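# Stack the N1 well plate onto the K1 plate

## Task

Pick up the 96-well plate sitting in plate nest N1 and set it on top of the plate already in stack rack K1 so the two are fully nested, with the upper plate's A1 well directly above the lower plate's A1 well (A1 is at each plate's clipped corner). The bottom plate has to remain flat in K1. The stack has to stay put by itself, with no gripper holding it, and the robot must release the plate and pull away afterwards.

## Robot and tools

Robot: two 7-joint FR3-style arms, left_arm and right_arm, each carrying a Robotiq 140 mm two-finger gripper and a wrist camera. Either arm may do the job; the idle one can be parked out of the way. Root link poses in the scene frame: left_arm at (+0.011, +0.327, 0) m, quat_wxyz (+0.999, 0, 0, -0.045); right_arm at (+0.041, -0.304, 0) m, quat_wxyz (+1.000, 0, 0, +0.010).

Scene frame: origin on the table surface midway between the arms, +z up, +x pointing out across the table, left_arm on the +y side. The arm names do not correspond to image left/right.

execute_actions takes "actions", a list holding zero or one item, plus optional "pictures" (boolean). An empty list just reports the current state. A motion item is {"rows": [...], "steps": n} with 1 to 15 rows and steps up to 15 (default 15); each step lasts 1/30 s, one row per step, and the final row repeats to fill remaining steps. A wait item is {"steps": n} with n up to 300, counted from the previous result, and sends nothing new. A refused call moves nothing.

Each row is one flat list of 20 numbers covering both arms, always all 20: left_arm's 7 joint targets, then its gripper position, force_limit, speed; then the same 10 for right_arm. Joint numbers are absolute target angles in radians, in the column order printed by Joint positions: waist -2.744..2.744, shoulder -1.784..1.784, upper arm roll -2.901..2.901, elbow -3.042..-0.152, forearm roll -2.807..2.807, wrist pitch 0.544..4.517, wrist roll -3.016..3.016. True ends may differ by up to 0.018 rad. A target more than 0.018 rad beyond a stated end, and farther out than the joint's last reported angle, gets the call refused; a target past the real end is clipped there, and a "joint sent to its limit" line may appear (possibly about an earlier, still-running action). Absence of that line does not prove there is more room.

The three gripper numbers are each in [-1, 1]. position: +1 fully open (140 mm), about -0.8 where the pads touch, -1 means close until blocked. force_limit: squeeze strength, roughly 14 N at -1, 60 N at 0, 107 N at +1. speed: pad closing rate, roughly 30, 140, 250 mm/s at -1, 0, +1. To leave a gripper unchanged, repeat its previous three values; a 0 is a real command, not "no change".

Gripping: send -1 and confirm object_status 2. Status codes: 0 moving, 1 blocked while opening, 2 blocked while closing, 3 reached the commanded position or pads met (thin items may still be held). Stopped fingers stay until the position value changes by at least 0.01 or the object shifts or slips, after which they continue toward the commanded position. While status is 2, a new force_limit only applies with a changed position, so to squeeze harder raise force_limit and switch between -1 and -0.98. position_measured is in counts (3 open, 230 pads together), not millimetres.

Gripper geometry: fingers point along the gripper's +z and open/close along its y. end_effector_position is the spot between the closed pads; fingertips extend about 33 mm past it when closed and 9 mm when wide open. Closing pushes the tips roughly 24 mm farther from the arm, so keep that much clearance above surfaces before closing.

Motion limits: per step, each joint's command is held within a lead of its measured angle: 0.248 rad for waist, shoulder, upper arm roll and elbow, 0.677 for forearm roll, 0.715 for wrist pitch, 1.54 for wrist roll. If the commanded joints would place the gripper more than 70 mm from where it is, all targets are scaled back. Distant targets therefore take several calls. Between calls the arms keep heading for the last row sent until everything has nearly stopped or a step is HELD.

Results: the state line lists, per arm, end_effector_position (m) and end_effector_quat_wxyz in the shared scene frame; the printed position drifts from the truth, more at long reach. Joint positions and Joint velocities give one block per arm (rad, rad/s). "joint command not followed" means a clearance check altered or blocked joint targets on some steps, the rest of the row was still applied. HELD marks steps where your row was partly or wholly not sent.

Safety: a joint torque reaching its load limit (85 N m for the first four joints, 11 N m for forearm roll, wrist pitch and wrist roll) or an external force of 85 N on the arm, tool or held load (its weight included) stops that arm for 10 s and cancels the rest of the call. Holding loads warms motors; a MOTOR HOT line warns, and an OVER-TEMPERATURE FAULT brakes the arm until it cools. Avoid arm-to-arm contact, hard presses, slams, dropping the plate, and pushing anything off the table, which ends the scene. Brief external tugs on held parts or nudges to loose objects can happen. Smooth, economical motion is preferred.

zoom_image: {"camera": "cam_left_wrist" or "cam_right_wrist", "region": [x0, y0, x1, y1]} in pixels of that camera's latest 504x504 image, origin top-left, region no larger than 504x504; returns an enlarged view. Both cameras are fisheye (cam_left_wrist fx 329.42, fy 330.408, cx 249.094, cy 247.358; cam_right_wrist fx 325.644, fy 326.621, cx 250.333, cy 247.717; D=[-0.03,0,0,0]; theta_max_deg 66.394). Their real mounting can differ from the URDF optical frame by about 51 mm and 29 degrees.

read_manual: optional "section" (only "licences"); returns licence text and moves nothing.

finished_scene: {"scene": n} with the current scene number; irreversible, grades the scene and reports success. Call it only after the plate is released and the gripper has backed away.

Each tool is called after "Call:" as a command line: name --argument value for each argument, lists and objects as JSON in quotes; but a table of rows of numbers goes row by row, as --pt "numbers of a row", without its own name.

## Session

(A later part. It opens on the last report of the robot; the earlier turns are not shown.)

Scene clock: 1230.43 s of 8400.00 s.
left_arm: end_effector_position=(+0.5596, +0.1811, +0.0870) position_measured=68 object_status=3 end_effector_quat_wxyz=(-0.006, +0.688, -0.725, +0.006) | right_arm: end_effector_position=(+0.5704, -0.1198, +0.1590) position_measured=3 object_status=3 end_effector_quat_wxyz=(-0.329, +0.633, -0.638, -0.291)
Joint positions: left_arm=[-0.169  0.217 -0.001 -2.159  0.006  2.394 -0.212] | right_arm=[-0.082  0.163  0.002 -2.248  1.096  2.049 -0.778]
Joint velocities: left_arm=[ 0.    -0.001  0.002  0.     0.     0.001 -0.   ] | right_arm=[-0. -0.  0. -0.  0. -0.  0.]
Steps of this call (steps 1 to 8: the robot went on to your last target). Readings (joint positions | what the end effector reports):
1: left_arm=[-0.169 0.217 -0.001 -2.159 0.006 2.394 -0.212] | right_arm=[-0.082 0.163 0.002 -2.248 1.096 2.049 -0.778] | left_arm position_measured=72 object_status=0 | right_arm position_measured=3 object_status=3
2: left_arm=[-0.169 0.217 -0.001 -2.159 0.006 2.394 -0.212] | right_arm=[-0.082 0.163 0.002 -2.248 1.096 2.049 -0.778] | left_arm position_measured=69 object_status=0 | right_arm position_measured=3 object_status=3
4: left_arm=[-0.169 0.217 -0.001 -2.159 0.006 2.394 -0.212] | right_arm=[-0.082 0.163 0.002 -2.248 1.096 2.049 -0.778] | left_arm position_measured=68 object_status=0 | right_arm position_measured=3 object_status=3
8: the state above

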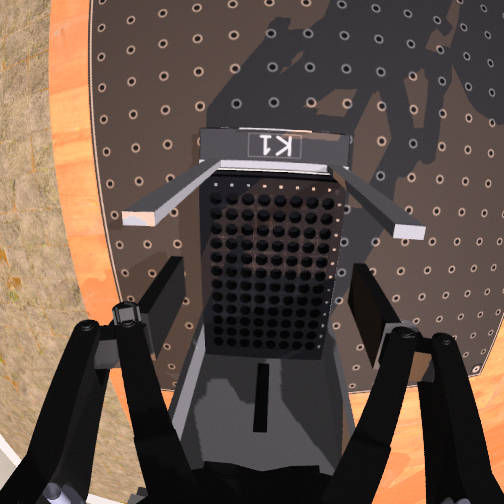

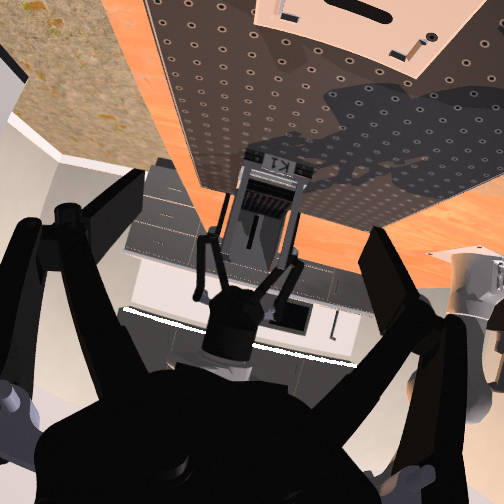

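Call:
execute_actions --actions '[{"rows":[[-0.1681,0.2140,0,-2.1570,0.008,2.380,-0.213,0.48,0,-0.6,-0.08,0.163,0,-2.25,1.1,2.05,-0.783,1,0,0],[-0.1681,0.2095,0,-2.1555,0.008,2.366,-0.213,0.48,0,-0.6,-0.08,0.163,0,-2.25,1.1,2.05,-0.783,1,0,0],[-0.1681,0.2025,0,-2.1535,0.008,2.347,-0.213,0.48,0,-0.6,-0.08,0.163,0,-2.25,1.1,2.05,-0.783,1,0,0],[-0.1681,0.193,0,-2.151,0.008,2.326,-0.213,0.48,0,-0.6,-0.08,0.163,0,-2.25,1.1,2.05,-0.783,1,0,0],[-0.1681,0.181,0,-2.147,0.008,2.304,-0.213,0.48,0,-0.6,-0.08,0.163,0,-2.25,1.1,2.05,-0.783,1,0,0],[-0.1681,0.168,0,-2.141,0.008,2.281,-0.213,0.48,0,-0.6,-0.08,0.163,0,-2.25,1.1,2.05,-0.783,1,0,0],[-0.1681,0.153,0,-2.134,0.008,2.257,-0.213,0.48,0,-0.6,-0.08,0.163,0,-2.25,1.1,2.05,-0.783,1,0,0],[-0.1681,0.138,0,-2.126,0.008,2.232,-0.213,0.48,0,-0.6,-0.08,0.163,0,-2.25,1.1,2.05,-0.783,1,0,0],[-0.1681,0.123,0,-2.116,0.008,2.207,-0.213,0.48,0,-0.6,-0.08,0.163,0,-2.25,1.1,2.05,-0.783,1,0,0],[-0.1681,0.108,0,-2.105,0.008,2.182,-0.213,0.48,0,-0.6,-0.08,0.163,0,-2.25,1.1,2.05,-0.783,1,0,0],[-0.1681,0.094,0,-2.094,0.008,2.158,-0.213,0.48,0,-0.6,-0.08,0.163,0,-2.25,1.1,2.05,-0.783,1,0,0],[-0.1681,0.081,0,-2.082,0.008,2.136,-0.213,0.48,0,-0.6,-0.08,0.163,0,-2.25,1.1,2.05,-0.783,1,0,0],[-0.1681,0.068,0,-2.070,0.008,2.116,-0.213,0.48,0,-0.6,-0.08,0.163,0,-2.25,1.1,2.05,-0.783,1,0,0],[-0.1681,0.055,0,-2.060,0.008,2.099,-0.213,0.48,0,-0.6,-0.08,0.163,0,-2.25,1.1,2.05,-0.783,1,0,0],[-0.1681,0.041,0,-2.054,0.008,2.086,-0.213,0.48,0,-0.6,-0.08,0.163,0,-2.25,1.1,2.05,-0.783,1,0,0]],"steps":15}]' --pictures false

Call:
execute_actions --actions '[{"rows":[[-0.1681,0.025,0,-2.054,0.008,2.080,-0.18,0.48,0,-0.6,-0.08,0.163,0,-2.25,1.1,2.05,-0.783,1,0,0],[-0.1681,0.005,0,-2.062,0.008,2.080,-0.10,0.48,0,-0.6,-0.08,0.163,0,-2.25,1.1,2.05,-0.783,1,0,0],[-0.1681,-0.018,0,-2.078,0.008,2.084,0.02,0.48,0,-0.6,-0.08,0.163,0,-2.25,1.1,2.05,-0.783,1,0,0],[-0.1681,-0.045,0,-2.102,0.008,2.090,0.17,0.48,0,-0.6,-0.08,0.163,0,-2.25,1.1,2.05,-0.783,1,0,0],[-0.1681,-0.076,0,-2.134,0.008,2.098,0.33,0.48,0,-0.6,-0.08,0.163,0,-2.25,1.1,2.05,-0.783,1,0,0],[-0.1681,-0.110,0,-2.171,0.008,2.108,0.50,0.48,0,-0.6,-0.08,0.163,0,-2.25,1.1,2.05,-0.783,1,0,0],[-0.1681,-0.146,0,-2.211,0.008,2.119,0.67,0.48,0,-0.6,-0.08,0.163,0,-2.25,1.1,2.05,-0.783,1,0,0],[-0.1681,-0.183,0,-2.253,0.008,2.130,0.84,0.48,0,-0.6,-0.08,0.163,0,-2.25,1.1,2.05,-0.783,1,0,0],[-0.1681,-0.220,0,-2.295,0.008,2.141,1.00,0.48,0,-0.6,-0.08,0.163,0,-2.25,1.1,2.05,-0.783,1,0,0],[-0.1681,-0.257,0,-2.337,0.008,2.152,1.15,0.48,0,-0.6,-0.08,0.163,0,-2.25,1.1,2.05,-0.783,1,0,0],[-0.1681,-0.293,0,-2.378,0.008,2.163,1.28,0.48,0,-0.6,-0.08,0.163,0,-2.25,1.1,2.05,-0.783,1,0,0],[-0.1681,-0.327,0,-2.417,0.008,2.174,1.39,0.48,0,-0.6,-0.08,0.163,0,-2.25,1.1,2.05,-0.783,1,0,0],[-0.1681,-0.357,0,-2.453,0.008,2.184,1.47,0.48,0,-0.6,-0.08,0.163,0,-2.25,1.1,2.05,-0.783,1,0,0],[-0.1681,-0.382,0,-2.483,0.008,2.193,1.53,0.48,0,-0.6,-0.08,0.163,0,-2.25,1.1,2.05,-0.783,1,0,0],[-0.1681,-0.400,0,-2.505,0.008,2.200,1.57,0.48,0,-0.6,-0.08,0.163,0,-2.25,1.1,2.05,-0.783,1,0,0]],"steps":15}]' --pictures false

Call:
execute_actions --actions '[{"rows":[[-0.1681,-0.410,0,-2.522,0.008,2.215,1.57,0.48,0,-0.6,-0.08,0.163,0,-2.25,1.1,2.05,-0.783,1,0,0],[-0.1681,-0.414,0,-2.538,0.008,2.240,1.57,0.48,0,-0.6,-0.08,0.163,0,-2.25,1.1,2.05,-0.783,1,0,0],[-0.1681,-0.413,0,-2.556,0.008,2.275,1.57,0.48,0,-0.6,-0.08,0.163,0,-2.25,1.1,2.05,-0.783,1,0,0],[-0.1681,-0.408,0,-2.578,0.008,2.318,1.57,0.48,0,-0.6,-0.08,0.163,0,-2.25,1.1,2.05,-0.783,1,0,0],[-0.1681,-0.400,0,-2.604,0.008,2.368,1.57,0.48,0,-0.6,-0.08,0.163,0,-2.25,1.1,2.05,-0.783,1,0,0],[-0.1681,-0.389,0,-2.633,0.008,2.424,1.57,0.48,0,-0.6,-0.08,0.163,0,-2.25,1.1,2.05,-0.783,1,0,0],[-0.1681,-0.376,0,-2.663,0.008,2.483,1.57,0.48,0,-0.6,-0.08,0.163,0,-2.25,1.1,2.05,-0.783,1,0,0],[-0.1681,-0.361,0,-2.694,0.008,2.543,1.57,0.48,0,-0.6,-0.08,0.163,0,-2.25,1.1,2.05,-0.783,1,0,0],[-0.1681,-0.345,0,-2.724,0.008,2.602,1.57,0.48,0,-0.6,-0.08,0.163,0,-2.25,1.1,2.05,-0.783,1,0,0],[-0.1681,-0.329,0,-2.752,0.008,2.657,1.57,0.48,0,-0.6,-0.08,0.163,0,-2.25,1.1,2.05,-0.783,1,0,0],[-0.1681,-0.313,0,-2.777,0.008,2.706,1.57,0.48,0,-0.6,-0.08,0.163,0,-2.25,1.1,2.05,-0.783,1,0,0],[-0.1681,-0.299,0,-2.797,0.008,2.746,1.57,0.48,0,-0.6,-0.08,0.163,0,-2.25,1.1,2.05,-0.783,1,0,0],[-0.1681,-0.288,0,-2.812,0.008,2.775,1.57,0.48,0,-0.6,-0.08,0.163,0,-2.25,1.1,2.05,-0.783,1,0,0],[-0.1681,-0.280,0,-2.822,0.008,2.793,1.57,0.48,0,-0.6,-0.08,0.163,0,-2.25,1.1,2.05,-0.783,1,0,0],[-0.1681,-0.276,0,-2.826,0.008,2.800,1.57,0.48,0,-0.6,-0.08,0.163,0,-2.25,1.1,2.05,-0.783,1,0,0]],"steps":15}]' --pictures false

Call:
execute_actions --actions '[{"steps":15}]'

Scene clock: 1350.93 s of 8400.00 s.
left_arm: end_effector_position=(+0.5612, +0.1810, +0.1853) position_measured=68 object_status=3 end_effector_quat_wxyz=(-0.009, +0.688, -0.725, +0.011) | right_arm: end_effector_position=(+0.5704, -0.1198, +0.1590) position_measured=3 object_status=3 end_effector_quat_wxyz=(-0.329, +0.633, -0.638, -0.291)
Joint positions: left_arm=[-0.169  0.073 -0.001 -2.076  0.006  2.178 -0.212] | right_arm=[-0.082  0.163  0.002 -2.248  1.096  2.049 -0.778]
Joint velocities: left_arm=[-0.002 -0.441 -0.     0.289  0.001 -0.528  0.001] | right_arm=[ 0.     0.001  0.001 -0.001  0.001  0.001 -0.001]
Steps of this call (steps 1 to 15: the robot went on to your last target; steps 16 to 90: nothing new was sent; then 117.00 s passed at rest; steps 91 to 105: all 15 steps of this action). Readings (joint positions | what the end effector reports):
91: left_arm=[-0.169 0.217 -0.001 -2.159 0.006 2.392 -0.212] | right_arm=[-0.082 0.163 0.002 -2.248 1.096 2.049 -0.778] | left_arm position_measured=68 object_status=3 | right_arm position_measured=3 object_status=3
92: left_arm=[-0.169 0.216 -0.001 -2.159 0.006 2.389 -0.212] | right_arm=[-0.082 0.163 0.002 -2.248 1.096 2.049 -0.778] | left_arm position_measured=68 object_status=3 | right_arm position_measured=3 object_status=3
94: left_arm=[-0.169 0.211 -0.001 -2.158 0.006 2.373 -0.212] | right_arm=[-0.082 0.163 0.002 -2.248 1.096 2.049 -0.778] | left_arm position_measured=68 object_status=3 | right_arm position_measured=3 object_status=3
98: left_arm=[-0.169 0.175 -0.001 -2.146 0.006 2.315 -0.212] | right_arm=[-0.082 0.163 0.002 -2.248 1.096 2.049 -0.778] | left_arm position_measured=68 object_status=3 | right_arm position_measured=3 object_status=3
105: the state above

Scene clock: 1351.43 s of 8400.00 s.
left_arm: end_effector_position=(+0.4524, +0.2102, +0.2285) position_measured=68 object_status=3 end_effector_quat_wxyz=(+0.033, -0.263, +0.964, -0.016) | right_arm: end_effector_position=(+0.5704, -0.1198, +0.1590) position_measured=3 object_status=3 end_effector_quat_wxyz=(-0.329, +0.633, -0.638, -0.291)
Joint positions: left_arm=[-0.169 -0.344 -0.001 -2.433  0.006  2.162  0.774] | right_arm=[-0.082  0.163  0.002 -2.248  1.096  2.049 -0.778]
Joint velocities: left_arm=[ 0.    -0.791  0.001 -0.92   0.     0.184  2.615] | right_arm=[-0.    -0.001 -0.     0.     0.    -0.    -0.001]
Steps of this call (steps 1 to 15: all 15 steps of this action). Readings (joint positions | what the end effector reports):
1: left_arm=[-0.169 0.058 -0.001 -2.068 0.006 2.162 -0.210] | right_arm=[-0.082 0.163 0.002 -2.248 1.096 2.049 -0.778] | left_arm position_measured=68 object_status=3 | right_arm position_measured=3 object_status=3
2: left_arm=[-0.169 0.042 -0.001 -2.065 0.006 2.148 -0.201] | right_arm=[-0.082 0.163 0.002 -2.248 1.096 2.049 -0.778] | left_arm position_measured=68 object_status=3 | right_arm position_measured=3 object_status=3
4: left_arm=[-0.169 0.003 -0.001 -2.073 0.006 2.130 -0.149] | right_arm=[-0.082 0.163 0.002 -2.248 1.096 2.049 -0.778] | left_arm position_measured=68 object_status=3 | right_arm position_measured=3 object_status=3
8: left_arm=[-0.169 -0.111 -0.001 -2.171 0.006 2.124 0.105] | right_arm=[-0.082 0.163 0.002 -2.248 1.096 2.049 -0.778] | left_arm position_measured=68 object_status=3 | right_arm position_measured=3 object_status=3
15: the state above

Scene clock: 1351.93 s of 8400.00 s.
left_arm: end_effector_position=(+0.4084, +0.2211, +0.0944) position_measured=68 object_status=3 end_effector_quat_wxyz=(+0.065, +0.053, +0.996, -0.012) | right_arm: end_effector_position=(+0.5704, -0.1198, +0.1590) position_measured=3 object_status=3 end_effector_quat_wxyz=(-0.329, +0.633, -0.638, -0.291)
Joint positions: left_arm=[-0.169 -0.291 -0.001 -2.8    0.006  2.641  1.411] | right_arm=[-0.082  0.163  0.002 -2.248  1.096  2.049 -0.778]
Joint velocities: left_arm=[ 0.001  0.309  0.    -0.423  0.     0.902  0.505] | right_arm=[-0.001  0.     0.001 -0.    -0.001 -0.    -0.   ]
Steps of this call (steps 1 to 15: all 15 steps of this action). Readings (joint positions | what the end effector reports):
1: left_arm=[-0.169 -0.368 -0.001 -2.461 0.006 2.170 0.856] | right_arm=[-0.082 0.163 0.002 -2.248 1.096 2.049 -0.778] | left_arm position_measured=68 object_status=3 | right_arm position_measured=3 object_status=3
2: left_arm=[-0.169 -0.385 -0.001 -2.485 0.006 2.181 0.929] | right_arm=[-0.082 0.163 0.002 -2.248 1.096 2.049 -0.778] | left_arm position_measured=68 object_status=3 | right_arm position_measured=3 object_status=3
4: left_arm=[-0.169 -0.405 -0.001 -2.526 0.006 2.216 1.054] | right_arm=[-0.082 0.163 0.002 -2.248 1.096 2.049 -0.778] | left_arm position_measured=68 object_status=3 | right_arm position_measured=3 object_status=3
8: left_arm=[-0.169 -0.392 -0.001 -2.624 0.006 2.348 1.235] | right_arm=[-0.082 0.163 0.002 -2.248 1.096 2.049 -0.778] | left_arm position_measured=68 object_status=3 | right_arm position_measured=3 object_status=3
15: the state above

Scene clock: 1352.43 s of 8400.00 s.
left_arm: end_effector_position=(+0.4339, +0.2140, +0.0986) position_measured=68 object_status=3 end_effector_quat_wxyz=(+0.119, +0.114, +0.986, -0.016) | right_arm: end_effector_position=(+0.5704, -0.1198, +0.1590) position_measured=3 object_status=3 end_effector_quat_wxyz=(-0.329, +0.633, -0.638, -0.291)
Joint positions: left_arm=[-0.169 -0.275 -0.001 -2.824  0.006  2.789  1.534] | right_arm=[-0.082  0.163  0.002 -2.248  1.096  2.049 -0.778]
Joint velocities: left_arm=[ 0.001 -0.    -0.001  0.001 -0.001  0.048  0.098] | right_arm=[ 0.    -0.001 -0.001 -0.001 -0.    -0.    -0.001]
Steps of this call (steps 1 to 15: the robot went on to your last target). Readings (joint positions | what the end effector reports):
1: left_arm=[-0.169 -0.283 -0.001 -2.811 0.006 2.668 1.427] | right_arm=[-0.082 0.163 0.002 -2.248 1.096 2.049 -0.778] | left_arm position_measured=68 object_status=3 | right_arm position_measured=3 object_status=3
2: left_arm=[-0.169 -0.278 -0.001 -2.818 0.006 2.690 1.441] | right_arm=[-0.082 0.163 0.002 -2.248 1.096 2.049 -0.778] | left_arm position_measured=68 object_status=3 | right_arm position_measured=3 object_status=3
4: left_arm=[-0.169 -0.275 -0.001 -2.824 0.006 2.724 1.465] | right_arm=[-0.082 0.163 0.002 -2.248 1.096 2.049 -0.778] | left_arm position_measured=68 object_status=3 | right_arm position_measured=3 object_status=3
8: left_arm=[-0.169 -0.275 -0.001 -2.824 0.006 2.764 1.500] | right_arm=[-0.082 0.163 0.002 -2.248 1.096 2.049 -0.778] | left_arm position_measured=68 object_status=3 | right_arm position_measured=3 object_status=3
15: the state above

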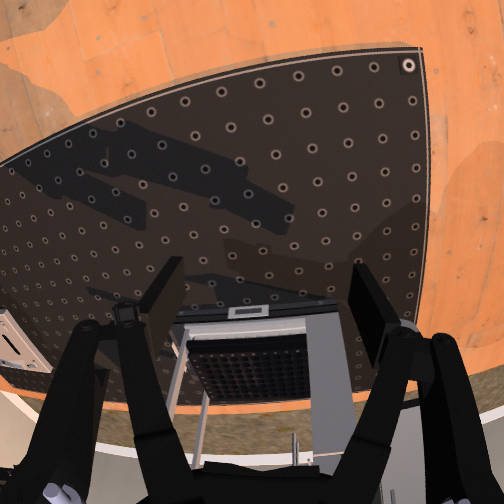

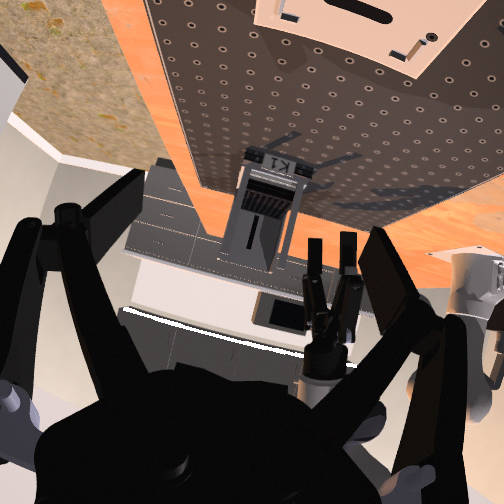

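Call:
zoom_image --camera "cam_left_wrist" --region '[170, 295, 330, 370]'

Region (170, 295, 330, 370) of cam_left_wrist's 504x504 image, scaled by 3.150, with more detail than that image has; it fills the top 236 rows of this view, and the rest is white.

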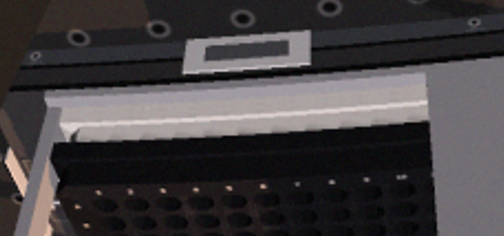

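Call:
zoom_image --camera "cam_left_wrist" --region '[178, 315, 238, 360]'

Call:
zoom_image --camera "cam_left_wrist" --region '[255, 310, 315, 355]'

Region (178, 315, 238, 360) of cam_left_wrist's 504x504 image, scaled by 8.400, with more detail than that image has; it fills the top 378 rows of this view, and the rest is white.

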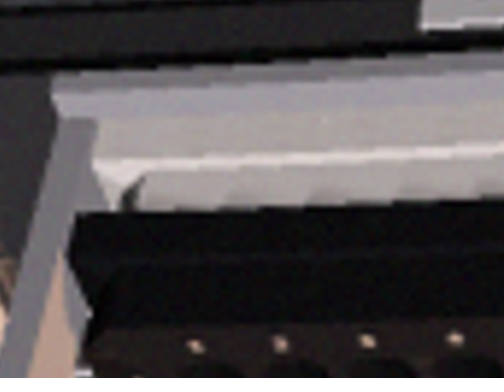

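Region (255, 310, 315, 355) of cam_left_wrist's 504x504 image, scaled by 8.400, with more detail than that image has; it fills the top 378 rows of this view, and the rest is white.

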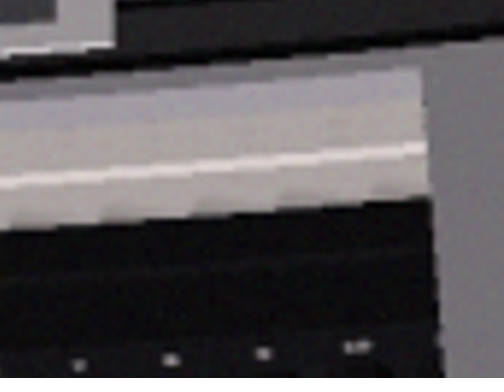

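Call:
zoom_image --camera "cam_right_wrist" --region '[240, 165, 280, 200]'

Call:
zoom_image --camera "cam_left_wrist" --region '[180, 320, 220, 365]'

Region (240, 165, 280, 200) of cam_right_wrist's 504x504 image, scaled by 12.600, with more detail than that image has; it fills the top 441 rows of this view, and the rest is white.

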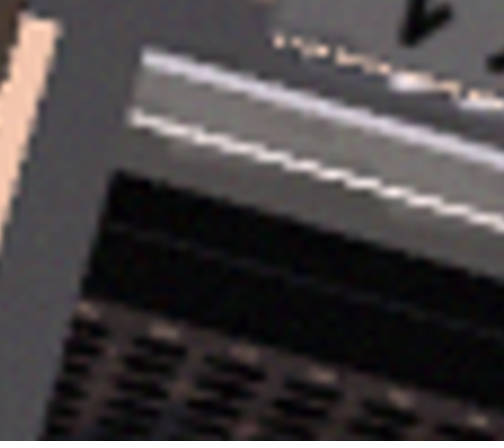

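Region (180, 320, 220, 365) of cam_left_wrist's 504x504 image, scaled by 11.200, with more detail than that image has.

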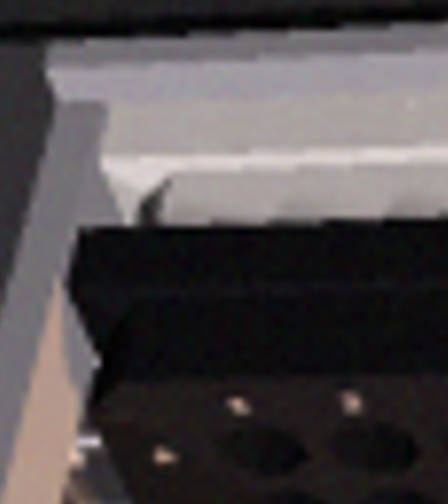

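Call:
execute_actions --actions '[{"rows":[[-0.165,-0.279,0,-2.822,0.008,2.785,1.57,0.48,0,-0.6,-0.08,0.163,0,-2.25,1.1,2.05,-0.783,1,0,0],[-0.157,-0.288,0,-2.812,0.008,2.755,1.57,0.48,0,-0.6,-0.08,0.163,0,-2.25,1.1,2.05,-0.783,1,0,0],[-0.144,-0.302,0,-2.796,0.008,2.712,1.57,0.48,0,-0.6,-0.08,0.163,0,-2.25,1.1,2.05,-0.783,1,0,0],[-0.126,-0.321,0,-2.775,0.008,2.658,1.57,0.48,0,-0.6,-0.08,0.163,0,-2.25,1.1,2.05,-0.783,1,0,0],[-0.105,-0.344,0,-2.749,0.008,2.594,1.57,0.48,0,-0.6,-0.08,0.163,0,-2.25,1.1,2.05,-0.783,1,0,0],[-0.081,-0.370,0,-2.720,0.008,2.524,1.57,0.48,0,-0.6,-0.08,0.163,0,-2.25,1.1,2.05,-0.783,1,0,0],[-0.056,-0.398,0,-2.689,0.008,2.452,1.57,0.48,0,-0.6,-0.08,0.163,0,-2.25,1.1,2.05,-0.783,1,0,0],[-0.030,-0.427,0,-2.658,0.008,2.380,1.57,0.48,0,-0.6,-0.08,0.163,0,-2.25,1.1,2.05,-0.783,1,0,0],[-0.004,-0.455,0,-2.627,0.008,2.310,1.57,0.48,0,-0.6,-0.08,0.163,0,-2.25,1.1,2.05,-0.783,1,0,0],[0.020,-0.481,0,-2.598,0.008,2.248,1.57,0.48,0,-0.6,-0.08,0.163,0,-2.25,1.1,2.05,-0.783,1,0,0],[0.041,-0.504,0,-2.573,0.008,2.194,1.57,0.48,0,-0.6,-0.08,0.163,0,-2.25,1.1,2.05,-0.783,1,0,0],[0.058,-0.523,0,-2.552,0.008,2.152,1.57,0.48,0,-0.6,-0.08,0.163,0,-2.25,1.1,2.05,-0.783,1,0,0],[0.071,-0.538,0,-2.536,0.008,2.122,1.57,0.48,0,-0.6,-0.08,0.163,0,-2.25,1.1,2.05,-0.783,1,0,0],[0.079,-0.547,0,-2.526,0.008,2.105,1.57,0.48,0,-0.6,-0.08,0.163,0,-2.25,1.1,2.05,-0.783,1,0,0],[0.082,-0.550,0,-2.523,0.008,2.100,1.57,0.48,0,-0.6,-0.08,0.163,0,-2.25,1.1,2.05,-0.783,1,0,0]],"steps":15}]' --pictures false

Call:
execute_actions --actions '[{"steps":15}]'

Scene clock: 1425.83 s of 8400.00 s.
left_arm: end_effector_position=(+0.4710, +0.3140, +0.2711) position_measured=68 object_status=3 end_effector_quat_wxyz=(+0.129, +0.013, +0.992, -0.000) | right_arm: end_effector_position=(+0.5704, -0.1198, +0.1590) position_measured=3 object_status=3 end_effector_quat_wxyz=(-0.329, +0.633, -0.638, -0.291)
Joint positions: left_arm=[ 0.059 -0.53   0.002 -2.546  0.006  2.275  1.564] | right_arm=[-0.082  0.163  0.002 -2.248  1.096  2.049 -0.778]
Joint velocities: left_arm=[ 0.331 -0.443  0.026  0.429 -0.001 -0.987  0.002] | right_arm=[-0.     0.    -0.001 -0.001 -0.001 -0.     0.001]
Steps of this call (steps 1 to 30: the robot went on to your last target; steps 31 to 90: nothing new was sent; then 69.90 s passed at rest; steps 91 to 105: all 15 steps of this action). Readings (joint positions | what the end effector reports):
91: left_arm=[-0.169 -0.276 -0.001 -2.824 0.006 2.796 1.564] | right_arm=[-0.082 0.163 0.002 -2.248 1.096 2.049 -0.778] | left_arm position_measured=68 object_status=3 | right_arm position_measured=3 object_status=3
92: left_arm=[-0.167 -0.277 -0.001 -2.823 0.006 2.790 1.564] | right_arm=[-0.082 0.163 0.002 -2.248 1.096 2.049 -0.778] | left_arm position_measured=68 object_status=3 | right_arm position_measured=3 object_status=3
94: left_arm=[-0.153 -0.288 -0.002 -2.809 0.006 2.757 1.564] | right_arm=[-0.082 0.163 0.002 -2.248 1.096 2.049 -0.778] | left_arm position_measured=68 object_status=3 | right_arm position_measured=3 object_status=3
98: left_arm=[-0.084 -0.361 -0.003 -2.727 0.006 2.607 1.564] | right_arm=[-0.082 0.163 0.002 -2.248 1.096 2.049 -0.778] | left_arm position_measured=68 object_status=3 | right_arm position_measured=3 object_status=3
105: the state above

Scene clock: 1426.33 s of 8400.00 s.
left_arm: end_effector_position=(+0.4331, +0.3240, +0.2683) position_measured=68 object_status=3 end_effector_quat_wxyz=(+0.070, +0.002, +0.998, +0.002) | right_arm: end_effector_position=(+0.5704, -0.1198, +0.1590) position_measured=3 object_status=3 end_effector_quat_wxyz=(-0.329, +0.633, -0.638, -0.291)
Joint positions: left_arm=[ 0.08  -0.551  0.002 -2.523  0.006  2.112  1.564] | right_arm=[-0.082  0.163  0.002 -2.248  1.096  2.049 -0.778]
Joint velocities: left_arm=[ 0.001  0.001 -0.001  0.001  0.    -0.053  0.001] | right_arm=[-0.001 -0.     0.001  0.001  0.     0.001 -0.001]
Steps of this call (steps 1 to 15: the robot went on to your last target). Readings (joint positions | what the end effector reports):
1: left_arm=[0.068 -0.542 0.003 -2.534 0.006 2.245 1.564] | right_arm=[-0.082 0.163 0.002 -2.248 1.096 2.049 -0.778] | left_arm position_measured=68 object_status=3 | right_arm position_measured=3 object_status=3
2: left_arm=[0.073 -0.549 0.003 -2.528 0.006 2.221 1.564] | right_arm=[-0.082 0.163 0.002 -2.248 1.096 2.049 -0.778] | left_arm position_measured=68 object_status=3 | right_arm position_measured=3 object_status=3
4: left_arm=[0.078 -0.553 0.003 -2.523 0.006 2.183 1.564] | right_arm=[-0.082 0.163 0.002 -2.248 1.096 2.049 -0.778] | left_arm position_measured=68 object_status=3 | right_arm position_measured=3 object_status=3
8: left_arm=[0.080 -0.552 0.002 -2.523 0.006 2.139 1.564] | right_arm=[-0.082 0.163 0.002 -2.248 1.096 2.049 -0.778] | left_arm position_measured=68 object_status=3 | right_arm position_measured=3 object_status=3
15: the state above

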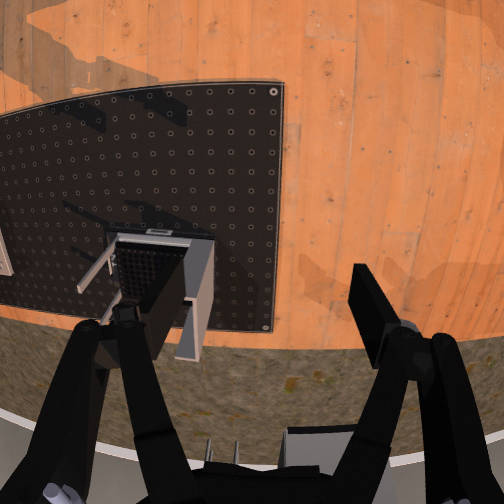

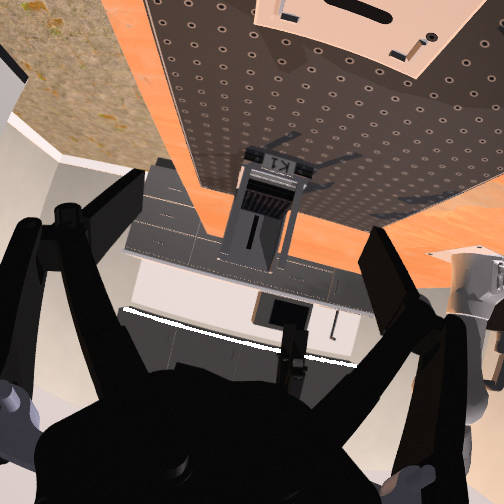

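Call:
finished_scene --scene 1

The scene is finished: the task was done.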